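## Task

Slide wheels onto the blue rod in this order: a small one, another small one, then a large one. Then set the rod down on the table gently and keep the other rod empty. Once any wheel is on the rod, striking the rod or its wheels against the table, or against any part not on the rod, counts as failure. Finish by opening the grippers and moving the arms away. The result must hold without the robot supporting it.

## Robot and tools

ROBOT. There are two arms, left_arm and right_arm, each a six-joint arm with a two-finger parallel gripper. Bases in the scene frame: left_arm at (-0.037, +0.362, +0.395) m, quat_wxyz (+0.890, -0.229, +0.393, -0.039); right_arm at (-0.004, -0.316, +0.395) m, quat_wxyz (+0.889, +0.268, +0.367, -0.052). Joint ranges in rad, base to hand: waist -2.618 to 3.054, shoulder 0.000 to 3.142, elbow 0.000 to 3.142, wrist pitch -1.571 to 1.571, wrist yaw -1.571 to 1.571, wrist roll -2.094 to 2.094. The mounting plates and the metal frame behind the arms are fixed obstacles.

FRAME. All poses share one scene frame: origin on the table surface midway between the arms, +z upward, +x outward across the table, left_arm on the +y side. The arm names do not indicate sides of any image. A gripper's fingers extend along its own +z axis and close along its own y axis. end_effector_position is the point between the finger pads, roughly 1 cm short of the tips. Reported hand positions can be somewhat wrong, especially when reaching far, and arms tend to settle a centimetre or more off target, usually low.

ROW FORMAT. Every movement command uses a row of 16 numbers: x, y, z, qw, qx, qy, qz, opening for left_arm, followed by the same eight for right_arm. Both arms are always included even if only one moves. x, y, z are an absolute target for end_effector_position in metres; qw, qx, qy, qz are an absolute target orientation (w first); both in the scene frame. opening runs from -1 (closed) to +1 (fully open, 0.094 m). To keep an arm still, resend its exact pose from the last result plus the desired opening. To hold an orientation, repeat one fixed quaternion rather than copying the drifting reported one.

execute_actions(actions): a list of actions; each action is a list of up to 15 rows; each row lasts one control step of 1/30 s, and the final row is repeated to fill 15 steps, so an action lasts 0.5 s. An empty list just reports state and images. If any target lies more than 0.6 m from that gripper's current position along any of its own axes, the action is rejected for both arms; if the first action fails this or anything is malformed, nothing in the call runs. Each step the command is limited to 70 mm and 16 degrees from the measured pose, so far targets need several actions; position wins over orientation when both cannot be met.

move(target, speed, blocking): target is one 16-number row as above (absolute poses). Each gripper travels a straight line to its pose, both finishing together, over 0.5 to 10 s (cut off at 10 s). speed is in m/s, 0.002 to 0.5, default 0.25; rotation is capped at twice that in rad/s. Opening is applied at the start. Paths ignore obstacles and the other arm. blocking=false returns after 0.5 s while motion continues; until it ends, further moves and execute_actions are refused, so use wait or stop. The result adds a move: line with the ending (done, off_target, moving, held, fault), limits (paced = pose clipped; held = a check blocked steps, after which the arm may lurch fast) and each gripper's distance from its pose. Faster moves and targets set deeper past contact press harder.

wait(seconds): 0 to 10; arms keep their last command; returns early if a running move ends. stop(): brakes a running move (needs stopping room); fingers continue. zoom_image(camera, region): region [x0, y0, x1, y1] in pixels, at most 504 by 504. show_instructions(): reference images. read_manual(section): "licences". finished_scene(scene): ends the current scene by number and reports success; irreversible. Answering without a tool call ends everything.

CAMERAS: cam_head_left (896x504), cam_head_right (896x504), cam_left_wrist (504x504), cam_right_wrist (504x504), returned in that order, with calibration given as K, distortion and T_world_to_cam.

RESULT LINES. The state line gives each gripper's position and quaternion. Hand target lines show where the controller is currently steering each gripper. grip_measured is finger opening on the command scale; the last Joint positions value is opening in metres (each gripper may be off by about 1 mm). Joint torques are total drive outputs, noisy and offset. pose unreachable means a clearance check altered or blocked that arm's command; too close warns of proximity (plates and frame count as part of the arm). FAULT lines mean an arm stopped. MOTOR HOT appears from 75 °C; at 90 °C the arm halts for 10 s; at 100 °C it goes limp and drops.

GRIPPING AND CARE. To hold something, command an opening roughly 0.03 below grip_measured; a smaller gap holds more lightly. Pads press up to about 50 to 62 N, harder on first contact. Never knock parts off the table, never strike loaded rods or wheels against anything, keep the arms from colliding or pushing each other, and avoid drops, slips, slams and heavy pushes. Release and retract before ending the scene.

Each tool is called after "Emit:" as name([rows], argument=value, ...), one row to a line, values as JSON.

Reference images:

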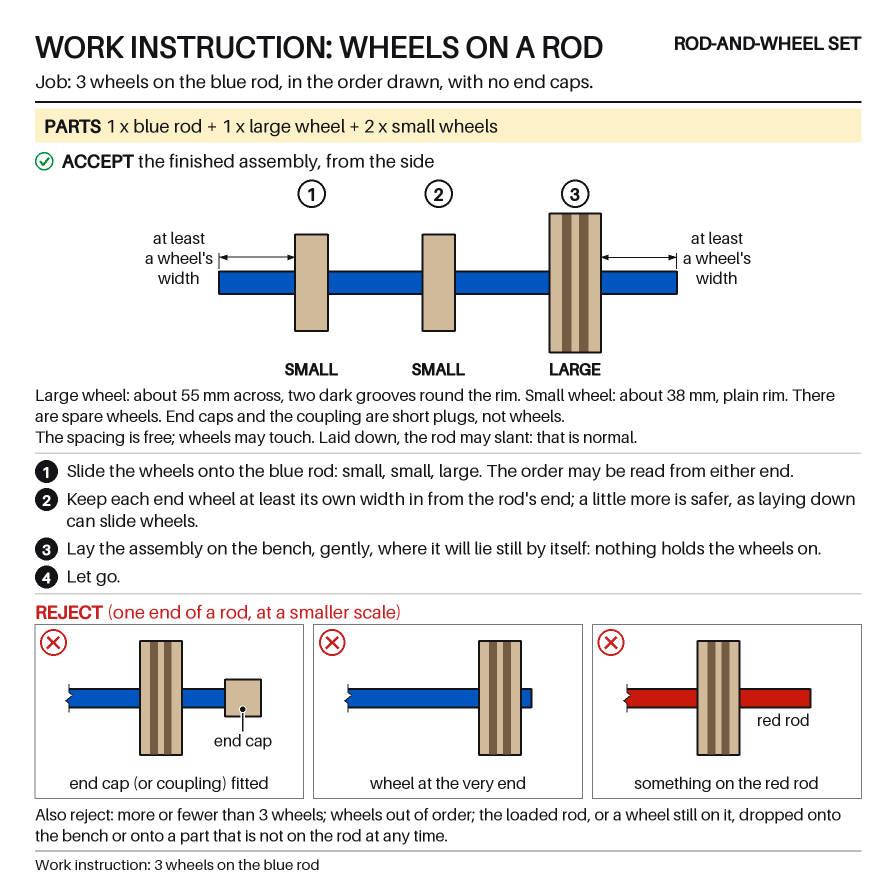

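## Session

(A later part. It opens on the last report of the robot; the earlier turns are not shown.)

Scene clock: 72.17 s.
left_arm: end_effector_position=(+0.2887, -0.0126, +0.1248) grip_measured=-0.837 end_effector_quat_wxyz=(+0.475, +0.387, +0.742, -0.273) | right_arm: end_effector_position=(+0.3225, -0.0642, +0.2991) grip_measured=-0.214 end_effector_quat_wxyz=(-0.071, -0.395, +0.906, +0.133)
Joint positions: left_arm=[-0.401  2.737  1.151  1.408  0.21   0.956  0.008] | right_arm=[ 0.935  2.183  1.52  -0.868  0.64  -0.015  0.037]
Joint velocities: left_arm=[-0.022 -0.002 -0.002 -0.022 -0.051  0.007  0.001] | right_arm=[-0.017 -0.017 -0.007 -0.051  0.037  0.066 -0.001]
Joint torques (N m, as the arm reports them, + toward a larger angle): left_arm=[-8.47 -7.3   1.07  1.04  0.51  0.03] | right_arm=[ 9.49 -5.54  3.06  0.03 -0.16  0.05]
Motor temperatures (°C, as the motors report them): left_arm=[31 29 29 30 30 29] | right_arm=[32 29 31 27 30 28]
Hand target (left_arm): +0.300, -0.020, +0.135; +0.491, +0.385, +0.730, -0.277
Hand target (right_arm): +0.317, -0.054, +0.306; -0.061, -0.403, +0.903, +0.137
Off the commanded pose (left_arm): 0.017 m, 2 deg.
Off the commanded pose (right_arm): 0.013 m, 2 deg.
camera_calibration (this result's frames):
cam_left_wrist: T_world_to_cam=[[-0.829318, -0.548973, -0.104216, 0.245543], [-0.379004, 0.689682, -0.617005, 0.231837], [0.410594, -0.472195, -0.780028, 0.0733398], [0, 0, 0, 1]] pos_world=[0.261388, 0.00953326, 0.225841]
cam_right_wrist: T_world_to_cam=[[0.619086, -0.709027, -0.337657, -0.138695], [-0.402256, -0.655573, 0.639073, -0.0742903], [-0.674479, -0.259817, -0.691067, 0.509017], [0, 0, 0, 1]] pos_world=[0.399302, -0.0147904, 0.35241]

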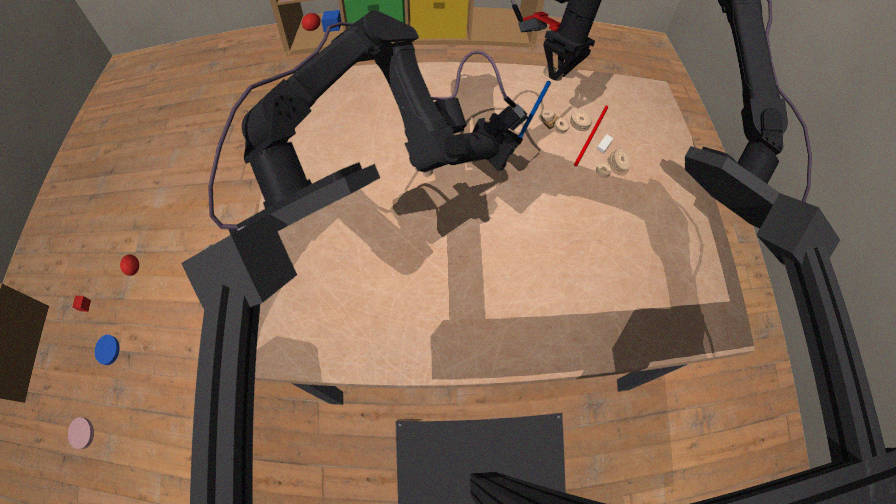

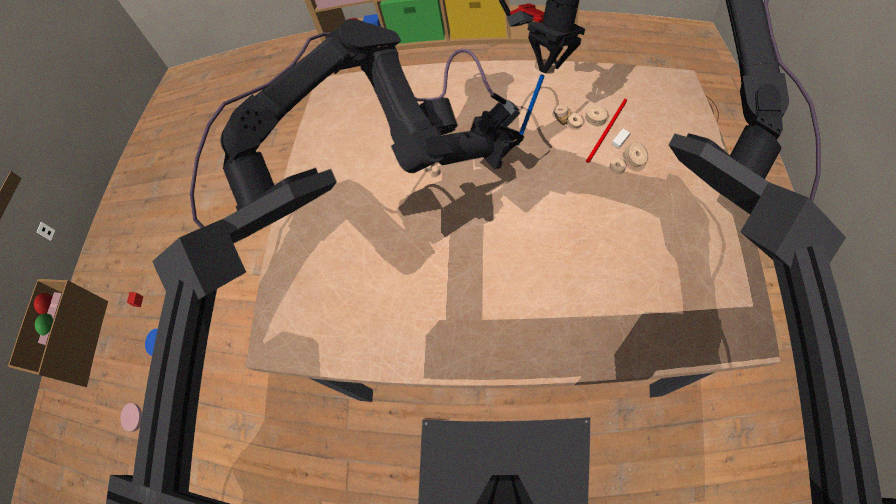

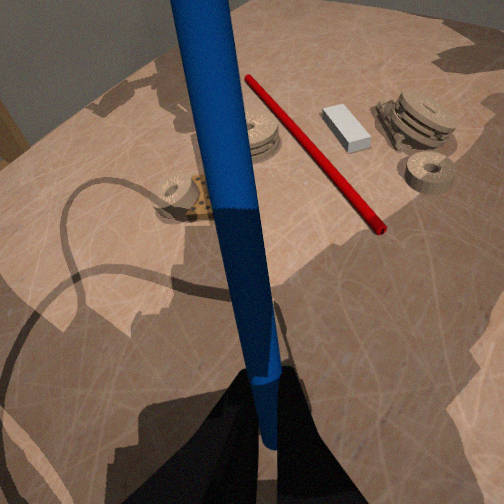

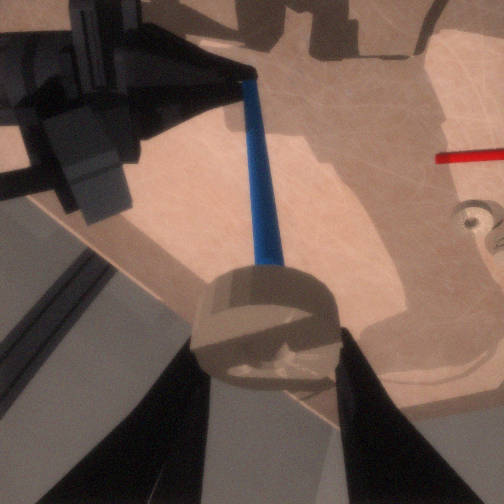

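Emit:
execute_actions([
  [[0.30,-0.02,0.135,0.491,0.385,0.730,-0.277,-0.9,0.318,-0.054,0.298,-0.061,-0.403,0.903,0.137,-0.25]],
  [[0.30,-0.02,0.135,0.491,0.385,0.730,-0.277,-0.9,0.3165,-0.052,0.290,-0.061,-0.403,0.903,0.137,-0.25]],
  [[0.30,-0.02,0.135,0.491,0.385,0.730,-0.277,-0.9,0.315,-0.050,0.282,-0.061,-0.403,0.903,0.137,-0.25]],
  [[0.30,-0.02,0.135,0.491,0.385,0.730,-0.277,-0.9,0.315,-0.050,0.282,-0.061,-0.403,0.903,0.137,-0.25]],
])

Emit:
zoom_image(camera="cam_right_wrist", region=[150, 200, 400, 450])

Emit:
zoom_image(camera="cam_head_left", region=[490, 40, 610, 160])

Scene clock: 74.40 s.
left_arm: end_effector_position=(+0.2886, -0.0126, +0.1247) grip_measured=-0.837 end_effector_quat_wxyz=(+0.474, +0.387, +0.742, -0.273) | right_arm: end_effector_position=(+0.3209, -0.0566, +0.2823) grip_measured=-0.214 end_effector_quat_wxyz=(-0.065, -0.396, +0.906, +0.135)
Joint positions: left_arm=[-0.401  2.737  1.151  1.407  0.21   0.956  0.008] | right_arm=[ 0.912  2.212  1.502 -0.789  0.64  -0.056  0.037]
Joint velocities: left_arm=[ 0.007  0.022 -0.007 -0.081 -0.066 -0.007 -0.001] | right_arm=[-0.017 -0.017  0.007 -0.007 -0.066 -0.022  0.001]
Joint torques (N m, as the arm reports them, + toward a larger angle): left_arm=[-8.43 -7.31  1.04  1.05  0.51  0.04] | right_arm=[ 8.79 -5.6   2.5   0.03 -0.21 -0.05]
Motor temperatures (°C, as the motors report them): left_arm=[31 29 29 30 30 29] | right_arm=[32 29 31 27 30 28]
Hand target (left_arm): +0.300, -0.020, +0.135; +0.491, +0.385, +0.730, -0.277
Hand target (right_arm): +0.315, -0.050, +0.282; -0.061, -0.403, +0.903, +0.137
Off the commanded pose (left_arm): 0.017 m, 2 deg.
Off the commanded pose (right_arm): 0.009 m, 1 deg.
camera_calibration (this result's frames):
cam_left_wrist: T_world_to_cam=[[-0.829656, -0.548536, -0.103828, 0.245433], [-0.378992, 0.689954, -0.616708, 0.231719], [0.409922, -0.472305, -0.780315, 0.0735355], [0, 0, 0, 1]] pos_world=[0.2613, 0.00948419, 0.225766]
cam_right_wrist: T_world_to_cam=[[0.621576, -0.707033, -0.337265, -0.138761], [-0.409254, -0.660208, 0.62979, -0.0545816], [-0.667947, -0.253436, -0.699726, 0.499037], [0, 0, 0, 1]] pos_world=[0.397243, -0.00767018, 0.336765]

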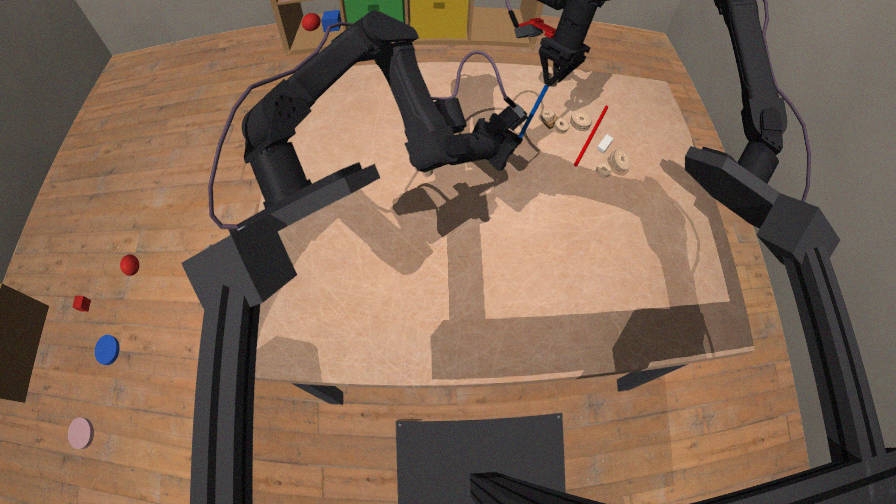

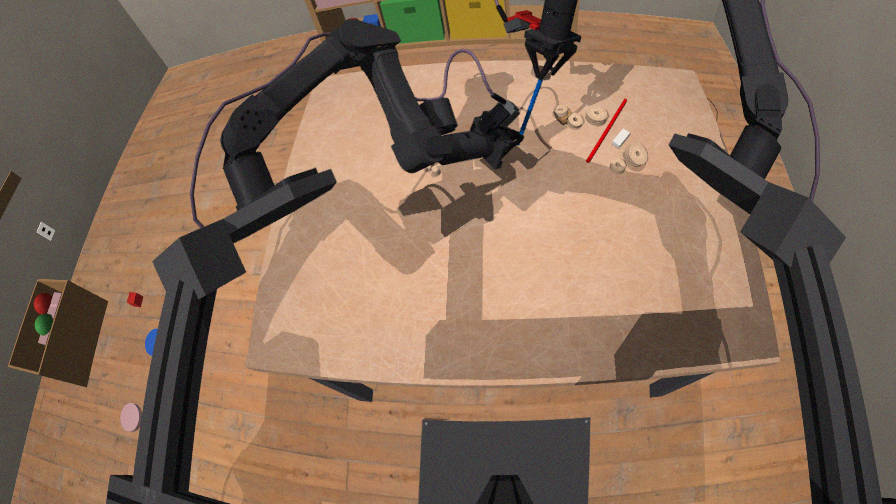

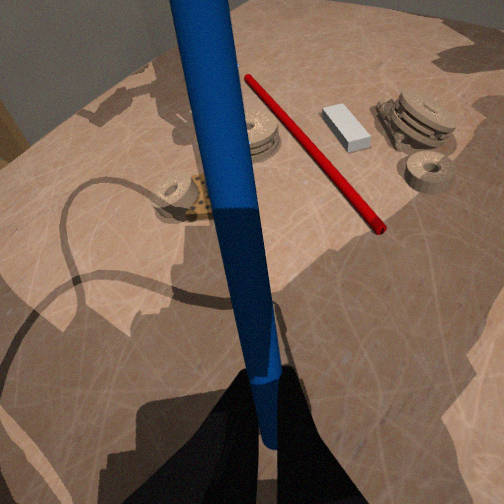

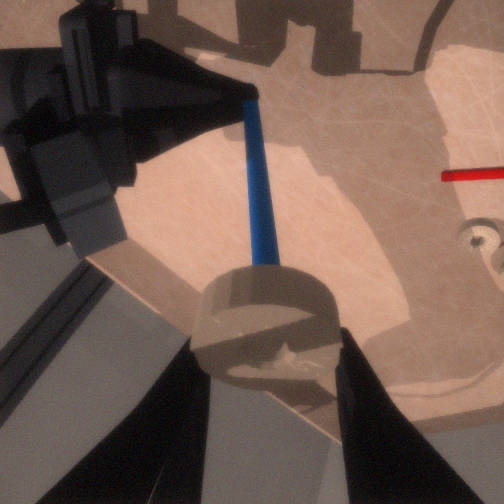

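Region (150, 200, 400, 450) of cam_right_wrist's 504x504 image, scaled by 2.016, with more detail than that image has.

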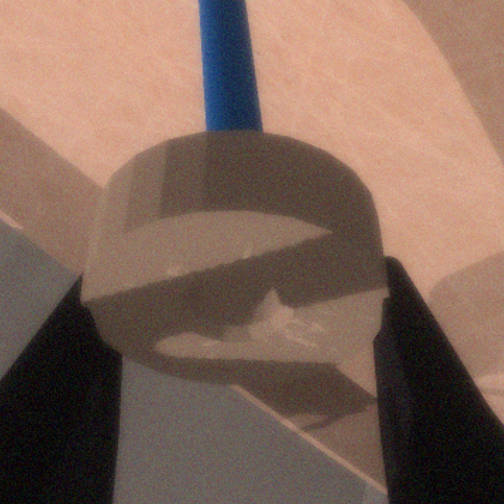

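Region (490, 40, 610, 160) of cam_head_left's 896x504 image, scaled by 4.200, with more detail than that image has.

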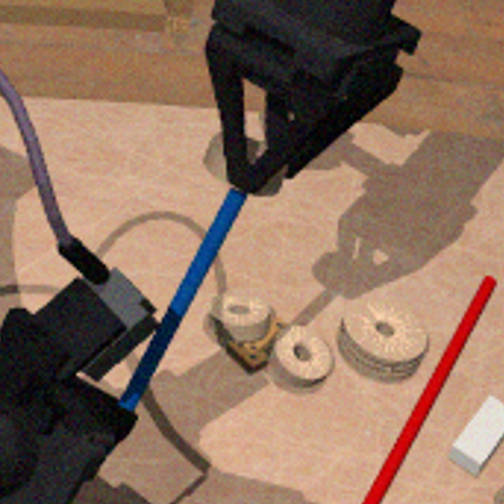

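Emit:
execute_actions([
  [[0.30,-0.02,0.135,0.491,0.385,0.730,-0.277,-0.9,0.312,-0.051,0.280,-0.061,-0.403,0.903,0.137,-0.25]],
  [[0.30,-0.02,0.135,0.491,0.385,0.730,-0.277,-0.9,0.311,-0.0495,0.273,-0.061,-0.403,0.903,0.137,-0.25]],
  [[0.30,-0.02,0.135,0.491,0.385,0.730,-0.277,-0.9,0.310,-0.048,0.266,-0.061,-0.403,0.903,0.137,-0.25]],
  [[0.30,-0.02,0.135,0.491,0.385,0.730,-0.277,-0.9,0.310,-0.048,0.266,-0.061,-0.403,0.903,0.137,-0.25]],
])

Scene clock: 76.73 s.
left_arm: end_effector_position=(+0.2883, -0.0126, +0.1244) grip_measured=-0.837 end_effector_quat_wxyz=(+0.474, +0.388, +0.742, -0.273) | right_arm: end_effector_position=(+0.3156, -0.0540, +0.2654) grip_measured=-0.214 end_effector_quat_wxyz=(-0.064, -0.396, +0.906, +0.133)
Joint positions: left_arm=[-0.401  2.737  1.151  1.406  0.209  0.958  0.008] | right_arm=[ 0.888  2.234  1.472 -0.718  0.643 -0.086  0.037]
Joint velocities: left_arm=[ 0.002  0.022  0.002 -0.022 -0.037 -0.037  0.001] | right_arm=[ 0.007 -0.002  0.012 -0.007 -0.022  0.007  0.   ]
Joint torques (N m, as the arm reports them, + toward a larger angle): left_arm=[-8.41 -7.36  1.01  1.06  0.53  0.03] | right_arm=[ 8.49 -5.56  2.54  0.03 -0.23 -0.07]
Motor temperatures (°C, as the motors report them): left_arm=[31 29 29 30 30 29] | right_arm=[32 29 31 27 30 28]
Hand target (left_arm): +0.300, -0.020, +0.135; +0.491, +0.385, +0.730, -0.277
Hand target (right_arm): +0.310, -0.048, +0.266; -0.061, -0.403, +0.903, +0.137
Off the commanded pose (left_arm): 0.017 m, 2 deg.
Off the commanded pose (right_arm): 0.008 m, 1 deg.
camera_calibration (this result's frames):
cam_left_wrist: T_world_to_cam=[[-0.830265, -0.547446, -0.104703, 0.245495], [-0.378399, 0.69156, -0.615272, 0.231071], [0.409237, -0.471219, -0.781331, 0.0737178], [0, 0, 0, 1]] pos_world=[0.261095, 0.00933345, 0.225474]
cam_right_wrist: T_world_to_cam=[[0.623028, -0.707808, -0.332932, -0.141028], [-0.411179, -0.658443, 0.630384, -0.043894], [-0.665408, -0.255852, -0.701265, 0.483736], [0, 0, 0, 1]] pos_world=[0.391698, -0.00495782, 0.319944]

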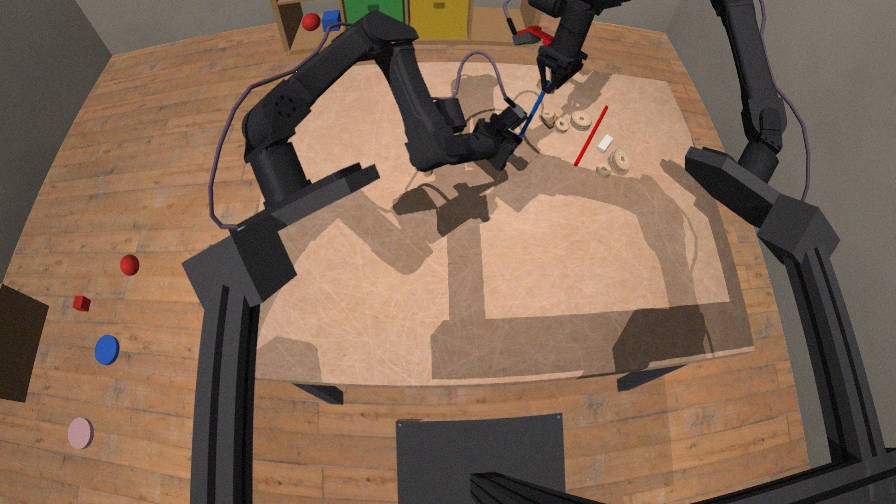

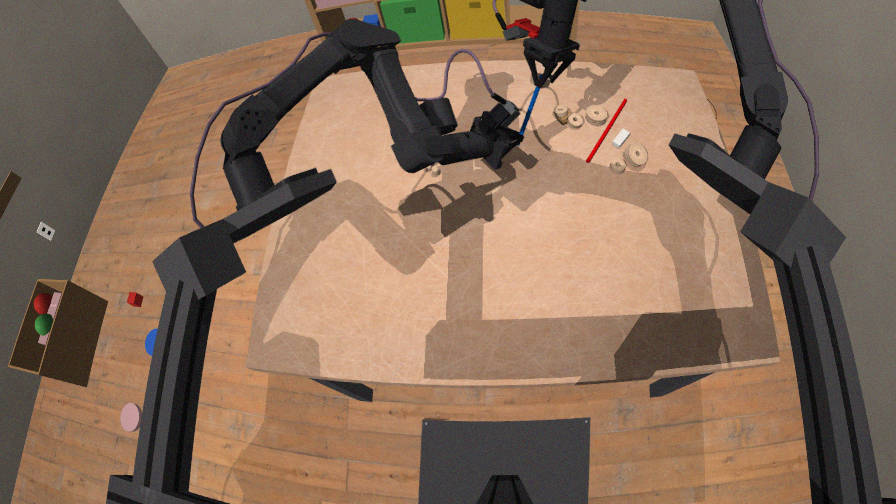

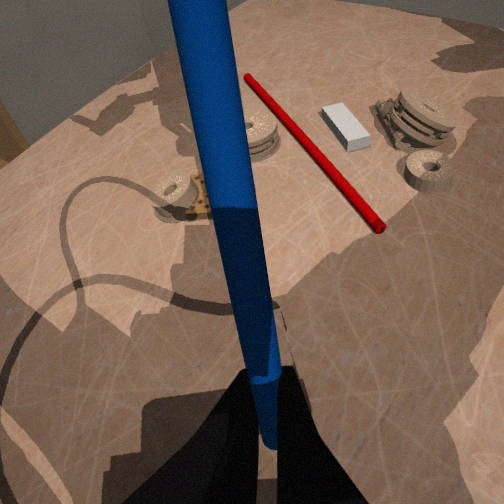

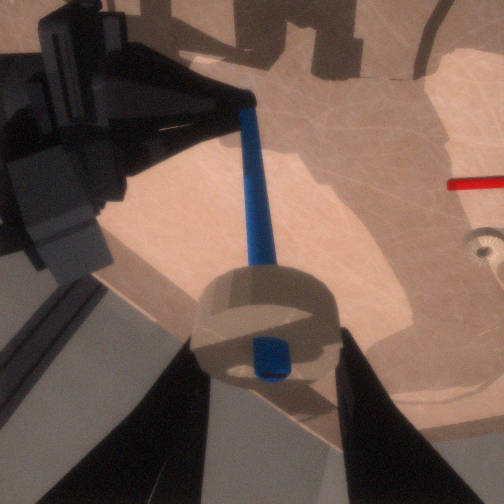

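Emit:
execute_actions([
  [[0.30,-0.02,0.135,0.491,0.385,0.730,-0.277,-0.9,0.3065,-0.0435,0.247,-0.061,-0.403,0.903,0.137,-0.25]],
  [[0.30,-0.02,0.135,0.491,0.385,0.730,-0.277,-0.9,0.303,-0.039,0.228,-0.061,-0.403,0.903,0.137,-0.25]],
  [[0.30,-0.02,0.135,0.491,0.385,0.730,-0.277,-0.9,0.303,-0.039,0.228,-0.061,-0.403,0.903,0.137,-0.25]],
  [[0.30,-0.02,0.135,0.491,0.385,0.730,-0.277,-0.9,0.303,-0.039,0.228,-0.061,-0.403,0.903,0.137,0.1]],
  [[0.30,-0.02,0.135,0.491,0.385,0.730,-0.277,-0.9,0.31,-0.048,0.27,-0.061,-0.403,0.903,0.137,0.1]],
  [[0.30,-0.02,0.135,0.491,0.385,0.730,-0.277,-0.9,0.32,-0.06,0.32,-0.061,-0.403,0.903,0.137,0.1]],
  [[0.30,-0.02,0.135,0.491,0.385,0.730,-0.277,-0.9,0.32,-0.12,0.30,-0.03,-0.405,0.91,0.07,0.1]],
  [[0.30,-0.02,0.135,0.491,0.385,0.730,-0.277,-0.9,0.31,-0.18,0.24,0,-0.407,0.914,0,0.1]],
  [[0.30,-0.02,0.135,0.491,0.385,0.730,-0.277,-0.9,0.30,-0.22,0.17,0,-0.407,0.914,0,0.1]],
  [[0.30,-0.02,0.135,0.491,0.385,0.730,-0.277,-0.9,0.295,-0.237,0.10,0,-0.407,0.914,0,0.1]],
  [[0.30,-0.02,0.135,0.491,0.385,0.730,-0.277,-0.9,0.295,-0.237,0.06,0,-0.407,0.914,0,0.1]],
  [[0.30,-0.02,0.135,0.491,0.385,0.730,-0.277,-0.9,0.295,-0.237,0.06,0,-0.407,0.914,0,0.1]],
])

Scene clock: 83.03 s.
left_arm: end_effector_position=(+0.2873, -0.0127, +0.1233) grip_measured=-0.837 end_effector_quat_wxyz=(+0.471, +0.389, +0.743, -0.273) | right_arm: end_effector_position=(+0.2857, -0.2432, +0.0606) grip_measured=+0.098 end_effector_quat_wxyz=(-0.015, -0.409, +0.913, -0.003)
Joint positions: left_arm=[-0.401  2.737  1.151  1.4    0.206  0.959  0.008] | right_arm=[ 0.242  2.208  0.866  0.502  0.65  -0.959  0.052]
Joint velocities: left_arm=[ 0.002 -0.022  0.022 -0.007 -0.051 -0.037 -0.001] | right_arm=[-0.002 -0.012 -0.002 -0.037  0.037  0.037 -0.   ]
Joint torques (N m, as the arm reports them, + toward a larger angle): left_arm=[-8.42 -7.28  1.07  1.13  0.54  0.02] | right_arm=[ 5.35 -5.71  0.6   0.12 -0.12  0.  ]
Motor temperatures (°C, as the motors report them): left_arm=[31 29 29 30 30 29] | right_arm=[31 29 30 27 30 28]
Hand target (left_arm): +0.300, -0.020, +0.135; +0.491, +0.385, +0.730, -0.277
Hand target (right_arm): +0.295, -0.237, +0.060; -0.000, -0.407, +0.914, -0.000
Off the commanded pose (left_arm): 0.019 m, 3 deg.
Off the commanded pose (right_arm): 0.011 m, 2 deg.
camera_calibration (this result's frames):
cam_left_wrist: T_world_to_cam=[[-0.832249, -0.544733, -0.103092, 0.244882], [-0.379057, 0.694798, -0.611205, 0.229827], [0.404572, -0.469596, -0.78473, 0.0750472], [0, 0, 0, 1]] pos_world=[0.260558, 0.00895398, 0.224608]
cam_right_wrist: T_world_to_cam=[[0.678263, -0.733056, -0.0508768, -0.363496], [-0.527965, -0.534316, 0.660121, 0.0101516], [-0.51109, -0.420874, -0.749435, 0.190627], [0, 0, 0, 1]] pos_world=[0.349333, -0.180809, 0.117667]

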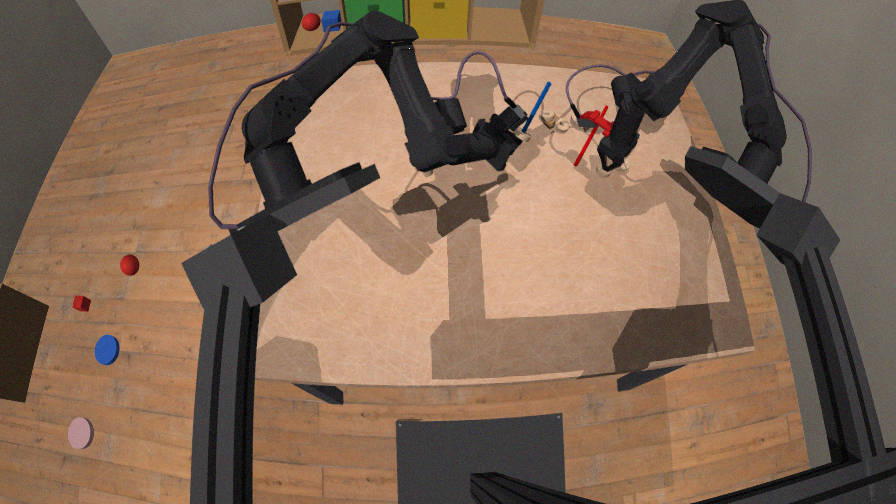

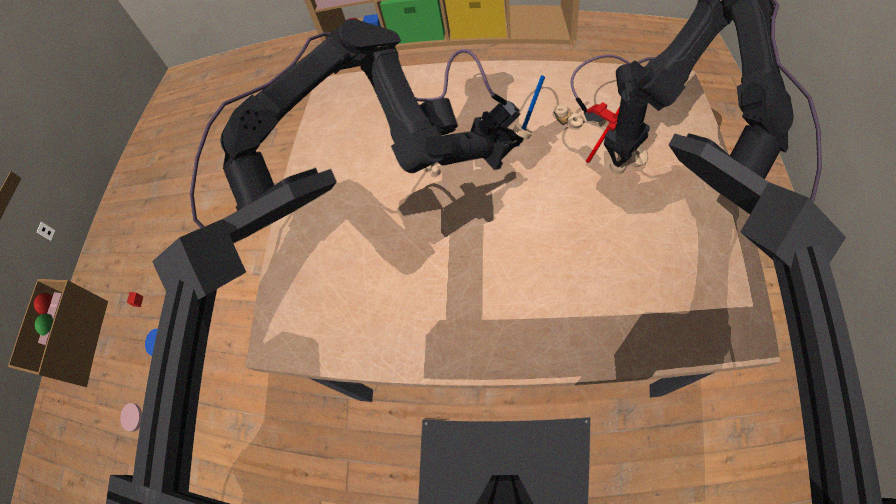

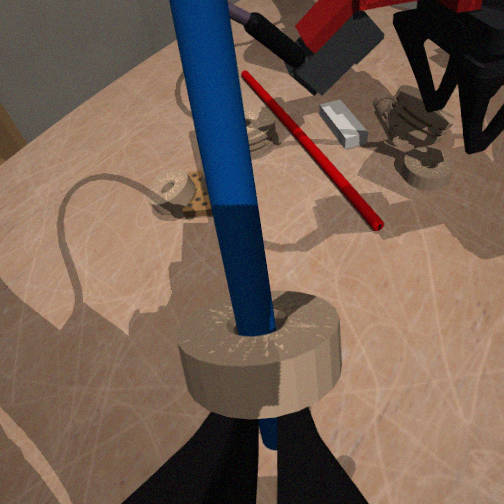

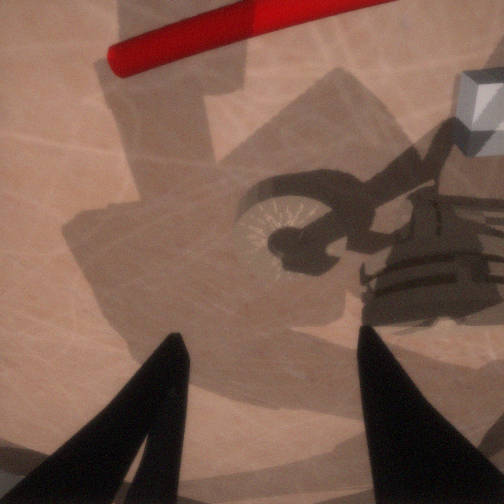

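Emit:
execute_actions([
  [[0.30,-0.02,0.135,0.491,0.385,0.730,-0.277,-0.9,0.293,-0.241,0.06,0,0.358,0.934,0,0.1]],
  [[0.30,-0.02,0.135,0.491,0.385,0.730,-0.277,-0.9,0.293,-0.241,0.06,0,0.358,0.934,0,0.1]],
  [[0.30,-0.02,0.135,0.491,0.385,0.730,-0.277,-0.9,0.293,-0.241,0.05,0,0.358,0.934,0,0.1]],
])

Scene clock: 84.73 s.
left_arm: end_effector_position=(+0.2873, -0.0127, +0.1233) grip_measured=-0.837 end_effector_quat_wxyz=(+0.471, +0.389, +0.743, -0.273) | right_arm: end_effector_position=(+0.2886, -0.2446, +0.0529) grip_measured=+0.098 end_effector_quat_wxyz=(-0.005, +0.349, +0.937, -0.005)
Joint positions: left_arm=[-0.401  2.737  1.151  1.4    0.206  0.959  0.008] | right_arm=[0.22  2.225 0.878 0.531 0.621 0.569 0.052]
Joint velocities: left_arm=[-0.017  0.002  0.002 -0.11  -0.007  0.051 -0.001] | right_arm=[-0.002 -0.007 -0.017 -0.081  0.007  0.022 -0.001]
Joint torques (N m, as the arm reports them, + toward a larger angle): left_arm=[-8.42 -7.29  1.05  1.12  0.54  0.01] | right_arm=[ 5.03 -5.09  0.54  0.1  -0.01  0.13]
Motor temperatures (°C, as the motors report them): left_arm=[31 29 29 30 30 29] | right_arm=[31 29 30 27 30 28]
Hand target (left_arm): +0.300, -0.020, +0.135; +0.491, +0.385, +0.730, -0.277
Hand target (right_arm): +0.293, -0.241, +0.050; -0.000, +0.358, +0.934, +0.000
Off the commanded pose (left_arm): 0.019 m, 3 deg.
Off the commanded pose (right_arm): 0.006 m, 1 deg.
camera_calibration (this result's frames):
cam_left_wrist: T_world_to_cam=[[-0.832249, -0.544733, -0.103092, 0.244882], [-0.379057, 0.694798, -0.611205, 0.229827], [0.404572, -0.469596, -0.78473, 0.0750472], [0, 0, 0, 1]] pos_world=[0.260558, 0.00895398, 0.224608]
cam_right_wrist: T_world_to_cam=[[-0.72209, -0.690972, -0.0338165, 0.046603], [-0.545585, 0.538738, 0.641949, 0.284481], [-0.425351, 0.481995, -0.766001, 0.382715], [0, 0, 0, 1]] pos_world=[0.351648, -0.305526, 0.112114]

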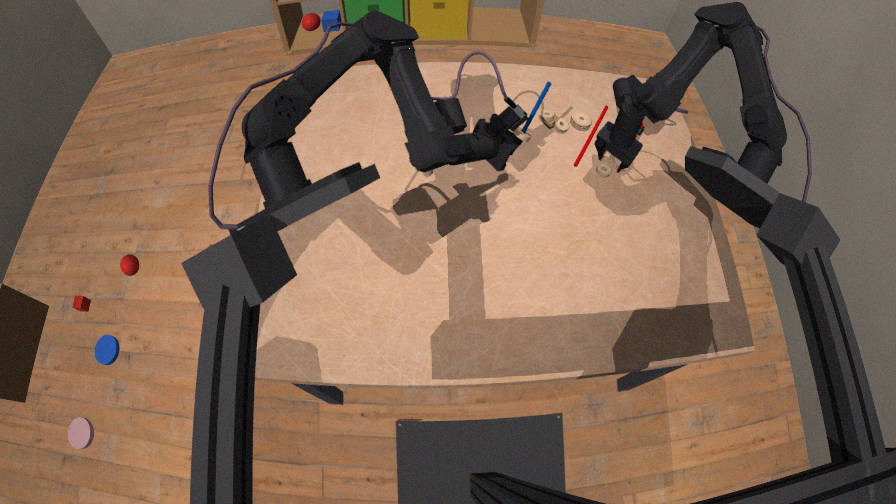

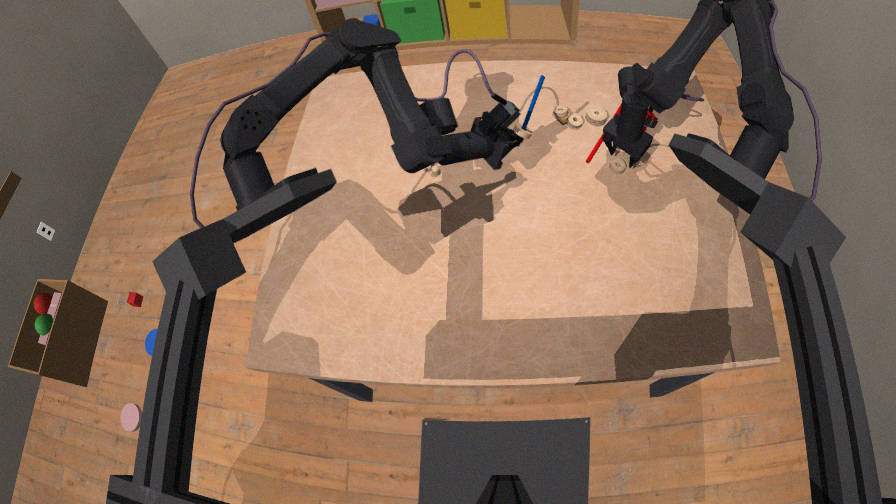

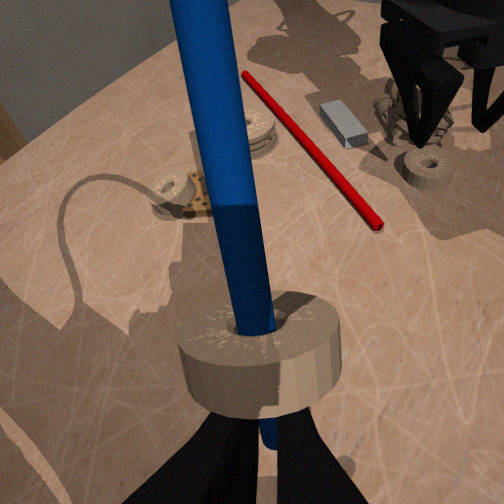

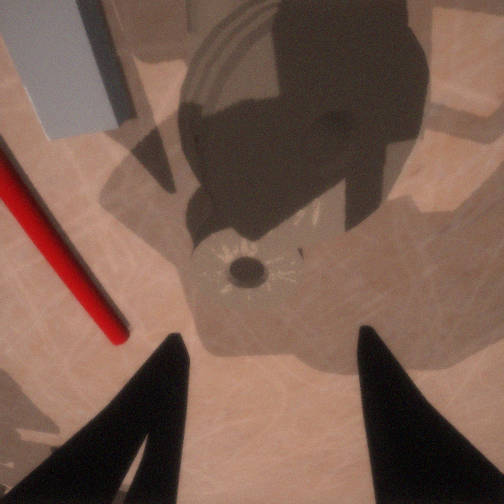

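Emit:
execute_actions([
  [[0.30,-0.02,0.135,0.491,0.385,0.730,-0.277,-0.9,0.297,-0.233,0.04,0,0.358,0.934,0,0.1]],
  [[0.30,-0.02,0.135,0.491,0.385,0.730,-0.277,-0.9,0.297,-0.232,0.025,0,0.358,0.934,0,0.1]],
  [[0.30,-0.02,0.135,0.491,0.385,0.730,-0.277,-0.9,0.297,-0.232,0.013,0,0.358,0.934,0,0.1]],
  [[0.30,-0.02,0.135,0.491,0.385,0.730,-0.277,-0.9,0.297,-0.232,0.013,0,0.358,0.934,0,0.1]],
  [[0.30,-0.02,0.135,0.491,0.385,0.730,-0.277,-0.9,0.297,-0.232,0.013,0,0.358,0.934,0,-0.25]],
  [[0.30,-0.02,0.135,0.491,0.385,0.730,-0.277,-0.9,0.297,-0.232,0.013,0,0.358,0.934,0,-0.25]],
])

Scene clock: 87.90 s.
left_arm: end_effector_position=(+0.2873, -0.0127, +0.1233) grip_measured=-0.837 end_effector_quat_wxyz=(+0.471, +0.389, +0.743, -0.273) | right_arm: end_effector_position=(+0.2923, -0.2352, +0.0159) grip_measured=-0.202 end_effector_quat_wxyz=(-0.007, +0.357, +0.934, -0.005)
Joint positions: left_arm=[-0.401  2.737  1.151  1.4    0.206  0.959  0.008] | right_arm=[0.184 2.364 1.012 0.55  0.596 0.555 0.037]
Joint velocities: left_arm=[-0.017 -0.007  0.007  0.007  0.022  0.022 -0.   ] | right_arm=[ 0.007  0.002 -0.022 -0.081 -0.022 -0.051 -0.001]
Joint torques (N m, as the arm reports them, + toward a larger angle): left_arm=[-8.45 -7.3   1.02  1.12  0.54  0.01] | right_arm=[ 4.98 -5.21  0.17  0.13 -0.05  0.02]
Motor temperatures (°C, as the motors report them): left_arm=[31 29 29 30 30 29] | right_arm=[31 29 30 27 30 28]
Hand target (left_arm): +0.300, -0.020, +0.135; +0.491, +0.385, +0.730, -0.277
Hand target (right_arm): +0.297, -0.232, +0.013; -0.000, +0.358, +0.934, -0.000
Off the commanded pose (left_arm): 0.019 m, 3 deg.
Off the commanded pose (right_arm): 0.006 m, 1 deg.
camera_calibration (this result's frames):
cam_left_wrist: T_world_to_cam=[[-0.832249, -0.544733, -0.103092, 0.244882], [-0.379057, 0.694798, -0.611205, 0.229827], [0.404572, -0.469596, -0.78473, 0.0750472], [0, 0, 0, 1]] pos_world=[0.260558, 0.00895398, 0.224608]
cam_right_wrist: T_world_to_cam=[[-0.733087, -0.679376, -0.0321314, 0.060436], [-0.535231, 0.547107, 0.643585, 0.304149], [-0.419657, 0.489002, -0.7647, 0.351314], [0, 0, 0, 1]] pos_world=[0.354527, -0.297137, 0.0748458]

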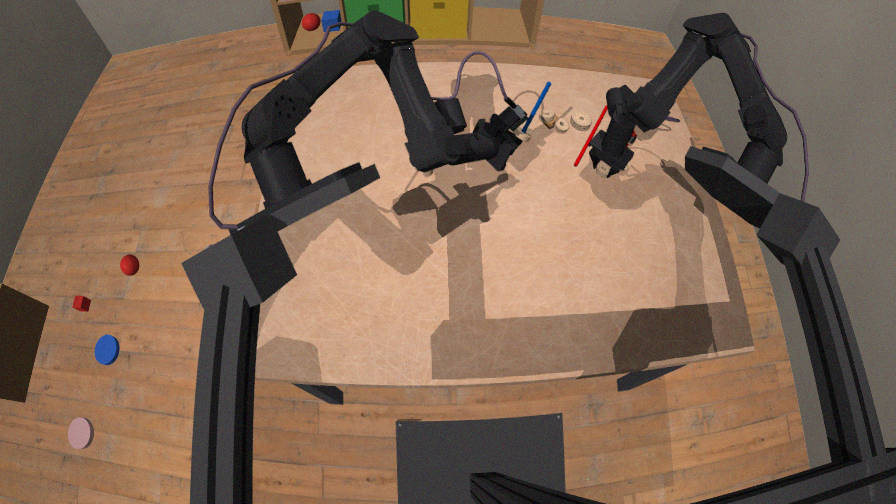

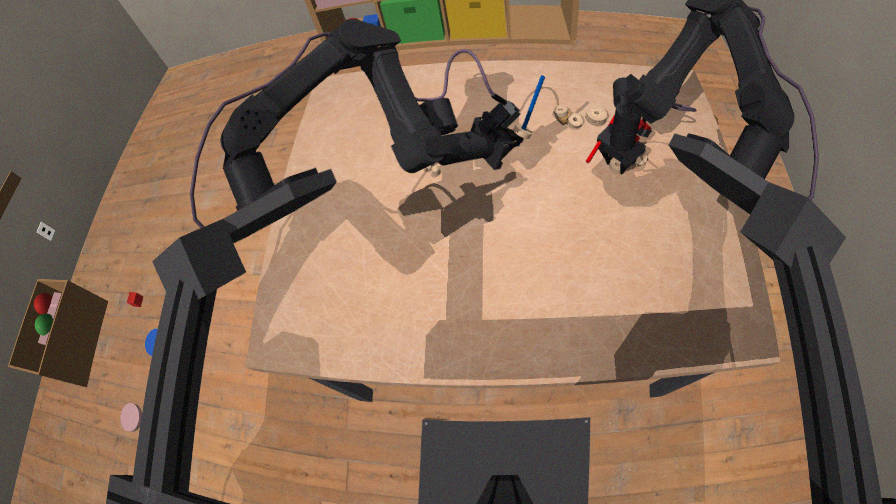

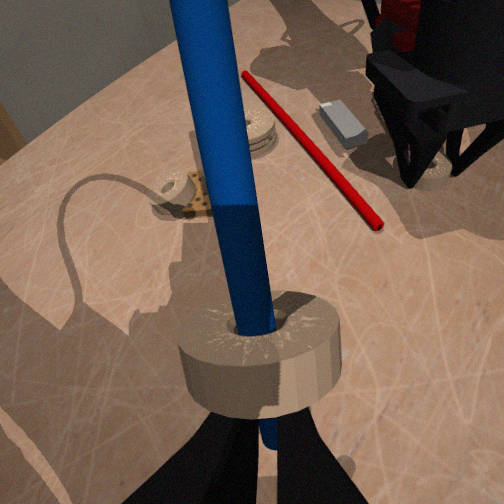

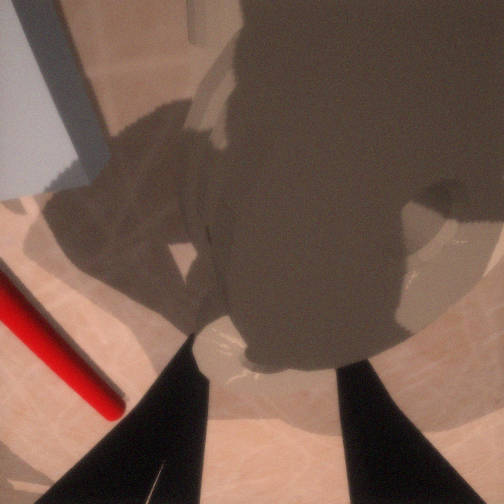

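Emit:
execute_actions([
  [[0.30,-0.02,0.135,0.491,0.385,0.730,-0.277,-0.9,0.28,-0.217,0.02,0,0.358,0.934,0,-0.25]],
  [[0.30,-0.02,0.135,0.491,0.385,0.730,-0.277,-0.9,0.275,-0.212,0.03,0,0.358,0.934,0,-0.25]],
  [[0.30,-0.02,0.135,0.491,0.385,0.730,-0.277,-0.9,0.28,-0.20,0.09,0,0.2,0.98,0,-0.25]],
  [[0.30,-0.02,0.135,0.491,0.385,0.730,-0.277,-0.9,0.30,-0.18,0.16,0,-0.1,0.995,0,-0.25]],
  [[0.30,-0.02,0.135,0.491,0.385,0.730,-0.277,-0.9,0.32,-0.15,0.23,-0.03,-0.3,0.95,0.07,-0.25]],
  [[0.30,-0.02,0.135,0.491,0.385,0.730,-0.277,-0.9,0.34,-0.11,0.30,-0.061,-0.403,0.903,0.137,-0.25]],
  [[0.30,-0.02,0.135,0.491,0.385,0.730,-0.277,-0.9,0.35,-0.087,0.335,-0.061,-0.403,0.903,0.137,-0.25]],
  [[0.30,-0.02,0.135,0.491,0.385,0.730,-0.277,-0.9,0.339,-0.075,0.322,-0.061,-0.403,0.903,0.137,-0.25]],
  [[0.30,-0.02,0.135,0.491,0.385,0.730,-0.277,-0.9,0.328,-0.060,0.312,-0.061,-0.403,0.903,0.137,-0.25]],
  [[0.30,-0.02,0.135,0.491,0.385,0.730,-0.277,-0.9,0.328,-0.060,0.312,-0.061,-0.403,0.903,0.137,-0.25]],
])

Scene clock: 93.23 s.
left_arm: end_effector_position=(+0.2873, -0.0127, +0.1233) grip_measured=-0.837 end_effector_quat_wxyz=(+0.471, +0.389, +0.743, -0.273) | right_arm: end_effector_position=(+0.3317, -0.0686, +0.3069) grip_measured=-0.202 end_effector_quat_wxyz=(-0.067, -0.402, +0.904, +0.128)
Joint positions: left_arm=[-0.401  2.737  1.151  1.4    0.206  0.959  0.008] | right_arm=[ 0.941  2.175  1.555 -0.914  0.653 -0.022  0.037]
Joint velocities: left_arm=[-0.012  0.002 -0.012  0.022 -0.066  0.007 -0.001] | right_arm=[-0.002  0.012 -0.022 -0.022 -0.037 -0.051 -0.001]
Joint torques (N m, as the arm reports them, + toward a larger angle): left_arm=[-8.4  -7.29  1.05  1.13  0.55  0.  ] | right_arm=[ 8.91 -5.77  3.23  0.   -0.34  0.02]
Motor temperatures (°C, as the motors report them): left_arm=[31 29 29 30 30 29] | right_arm=[31 29 30 27 30 28]
Hand target (left_arm): +0.300, -0.020, +0.135; +0.491, +0.385, +0.730, -0.277
Hand target (right_arm): +0.328, -0.060, +0.312; -0.061, -0.403, +0.903, +0.137
Off the commanded pose (left_arm): 0.019 m, 3 deg.
Off the commanded pose (right_arm): 0.011 m, 1 deg.
camera_calibration (this result's frames):
cam_left_wrist: T_world_to_cam=[[-0.832249, -0.544733, -0.103092, 0.244882], [-0.379057, 0.694798, -0.611205, 0.229827], [0.404572, -0.469596, -0.78473, 0.0750472], [0, 0, 0, 1]] pos_world=[0.260558, 0.00895398, 0.224608]
cam_right_wrist: T_world_to_cam=[[0.632135, -0.702566, -0.326812, -0.152046], [-0.401885, -0.657878, 0.636934, -0.0780886], [-0.66249, -0.271288, -0.698219, 0.516954], [0, 0, 0, 1]] pos_world=[0.407208, -0.0179521, 0.360994]

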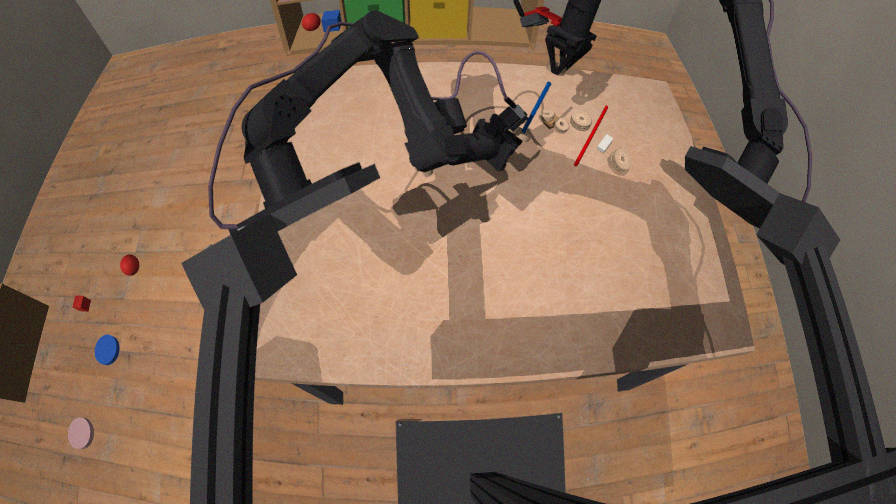

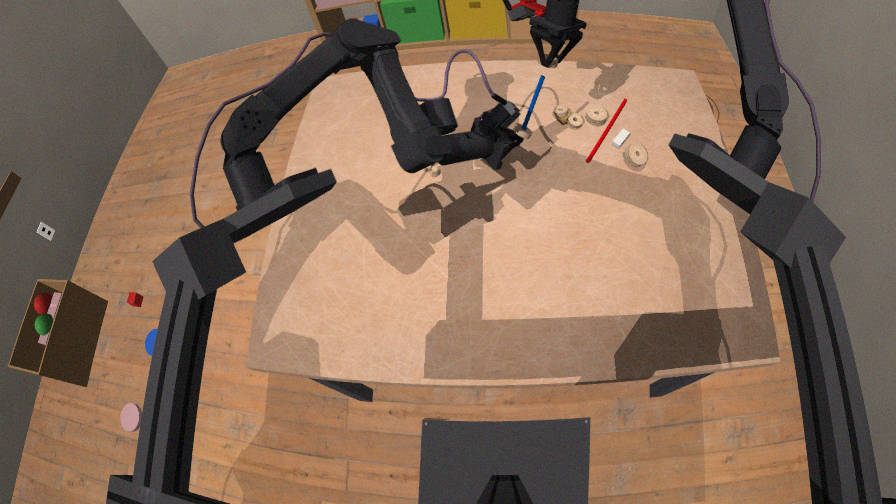

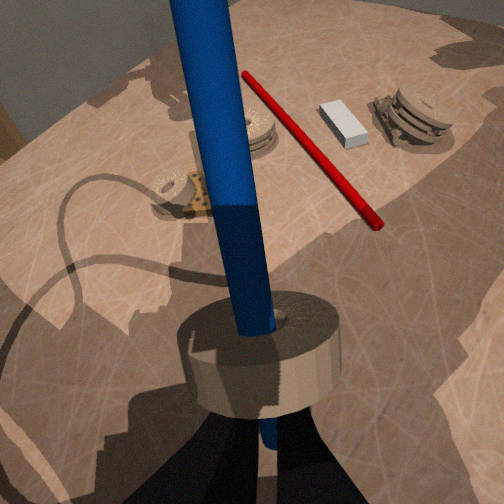

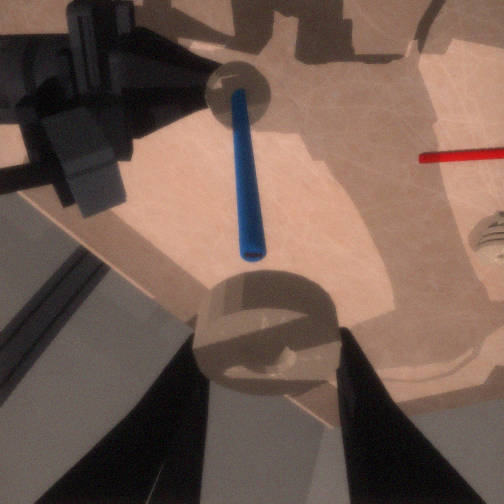

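Emit:
execute_actions([
  [[0.30,-0.02,0.135,0.491,0.385,0.730,-0.277,-0.9,0.319,-0.053,0.306,-0.061,-0.403,0.903,0.137,-0.25]],
  [[0.30,-0.02,0.135,0.491,0.385,0.730,-0.277,-0.9,0.319,-0.053,0.306,-0.061,-0.403,0.903,0.137,-0.25]],
  [[0.30,-0.02,0.135,0.491,0.385,0.730,-0.277,-0.9,0.319,-0.053,0.298,-0.061,-0.403,0.903,0.137,-0.25]],
  [[0.30,-0.02,0.135,0.491,0.385,0.730,-0.277,-0.9,0.3165,-0.052,0.290,-0.061,-0.403,0.903,0.137,-0.25]],
  [[0.30,-0.02,0.135,0.491,0.385,0.730,-0.277,-0.9,0.315,-0.050,0.282,-0.061,-0.403,0.903,0.137,-0.25]],
  [[0.30,-0.02,0.135,0.491,0.385,0.730,-0.277,-0.9,0.313,-0.0485,0.273,-0.061,-0.403,0.903,0.137,-0.25]],
  [[0.30,-0.02,0.135,0.491,0.385,0.730,-0.277,-0.9,0.312,-0.047,0.266,-0.061,-0.403,0.903,0.137,-0.25]],
  [[0.30,-0.02,0.135,0.491,0.385,0.730,-0.277,-0.9,0.312,-0.047,0.266,-0.061,-0.403,0.903,0.137,-0.25]],
])

Scene clock: 97.47 s.
left_arm: end_effector_position=(+0.2874, -0.0123, +0.1229) grip_measured=-0.837 end_effector_quat_wxyz=(+0.471, +0.389, +0.744, -0.272) | right_arm: end_effector_position=(+0.3202, -0.0548, +0.2660) grip_measured=-0.202 end_effector_quat_wxyz=(-0.063, -0.396, +0.907, +0.129)
Joint positions: left_arm=[-0.401  2.737  1.151  1.4    0.204  0.959  0.008] | right_arm=[ 0.887  2.237  1.489 -0.732  0.651 -0.088  0.037]
Joint velocities: left_arm=[-0.002 -0.002 -0.012  0.022 -0.037 -0.037 -0.   ] | right_arm=[-0.007  0.027 -0.002  0.022  0.037  0.007 -0.   ]
Joint torques (N m, as the arm reports them, + toward a larger angle): left_arm=[-8.46 -7.3   1.03  1.13  0.56  0.02] | right_arm=[ 8.52 -5.77  2.17  0.1  -0.33 -0.07]
Motor temperatures (°C, as the motors report them): left_arm=[31 29 29 30 30 29] | right_arm=[31 29 30 27 30 28]
Hand target (left_arm): +0.300, -0.020, +0.135; +0.491, +0.385, +0.730, -0.277
Hand target (right_arm): +0.312, -0.047, +0.266; -0.061, -0.403, +0.903, +0.137
Off the commanded pose (left_arm): 0.019 m, 3 deg.
Off the commanded pose (right_arm): 0.011 m, 1 deg.
camera_calibration (this result's frames):
cam_left_wrist: T_world_to_cam=[[-0.831682, -0.545509, -0.103564, 0.245026], [-0.380261, 0.695489, -0.609669, 0.229555], [0.404607, -0.467669, -0.785862, 0.0749835], [0, 0, 0, 1]] pos_world=[0.260736, 0.0090784, 0.224255]
cam_right_wrist: T_world_to_cam=[[0.624992, -0.709635, -0.325275, -0.147027], [-0.414628, -0.654817, 0.631901, -0.0419998], [-0.661414, -0.260065, -0.70349, 0.486115], [0, 0, 0, 1]] pos_world=[0.396, -0.0054161, 0.320693]

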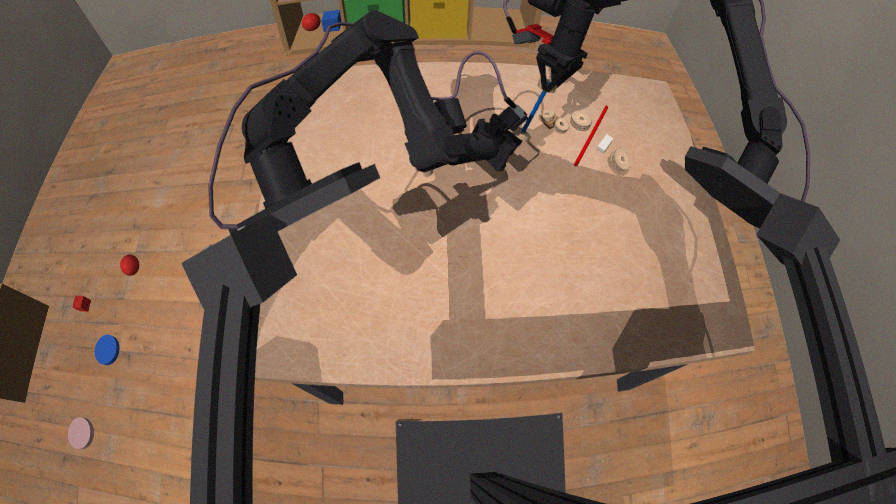

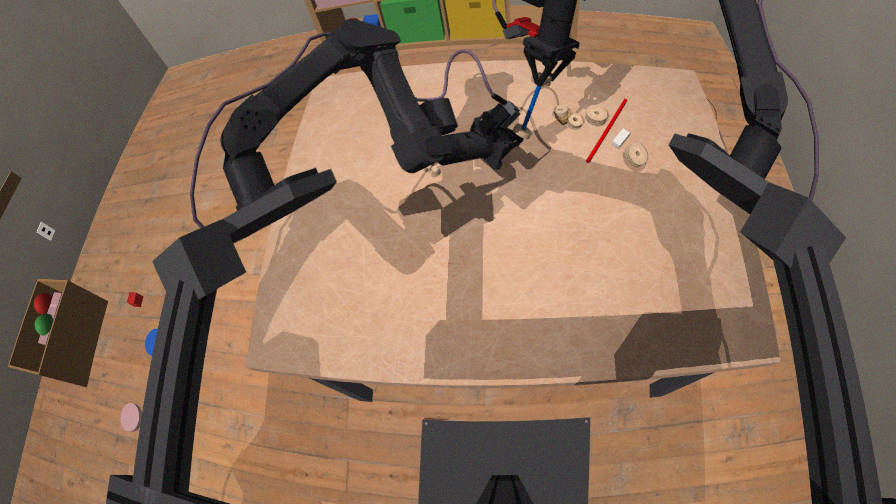

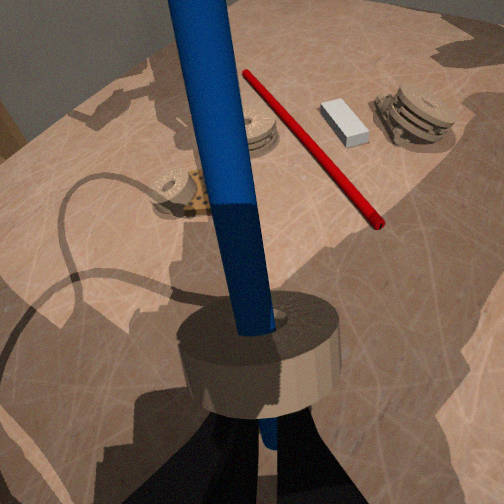

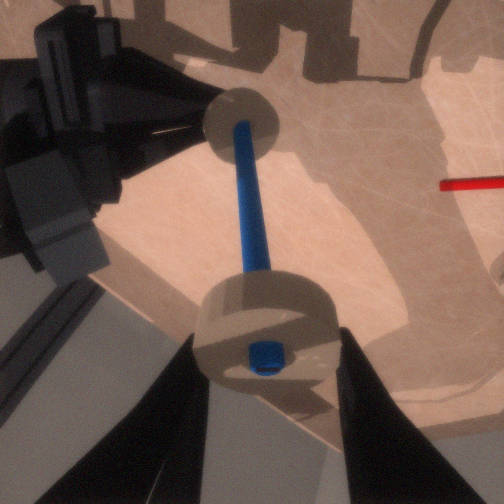

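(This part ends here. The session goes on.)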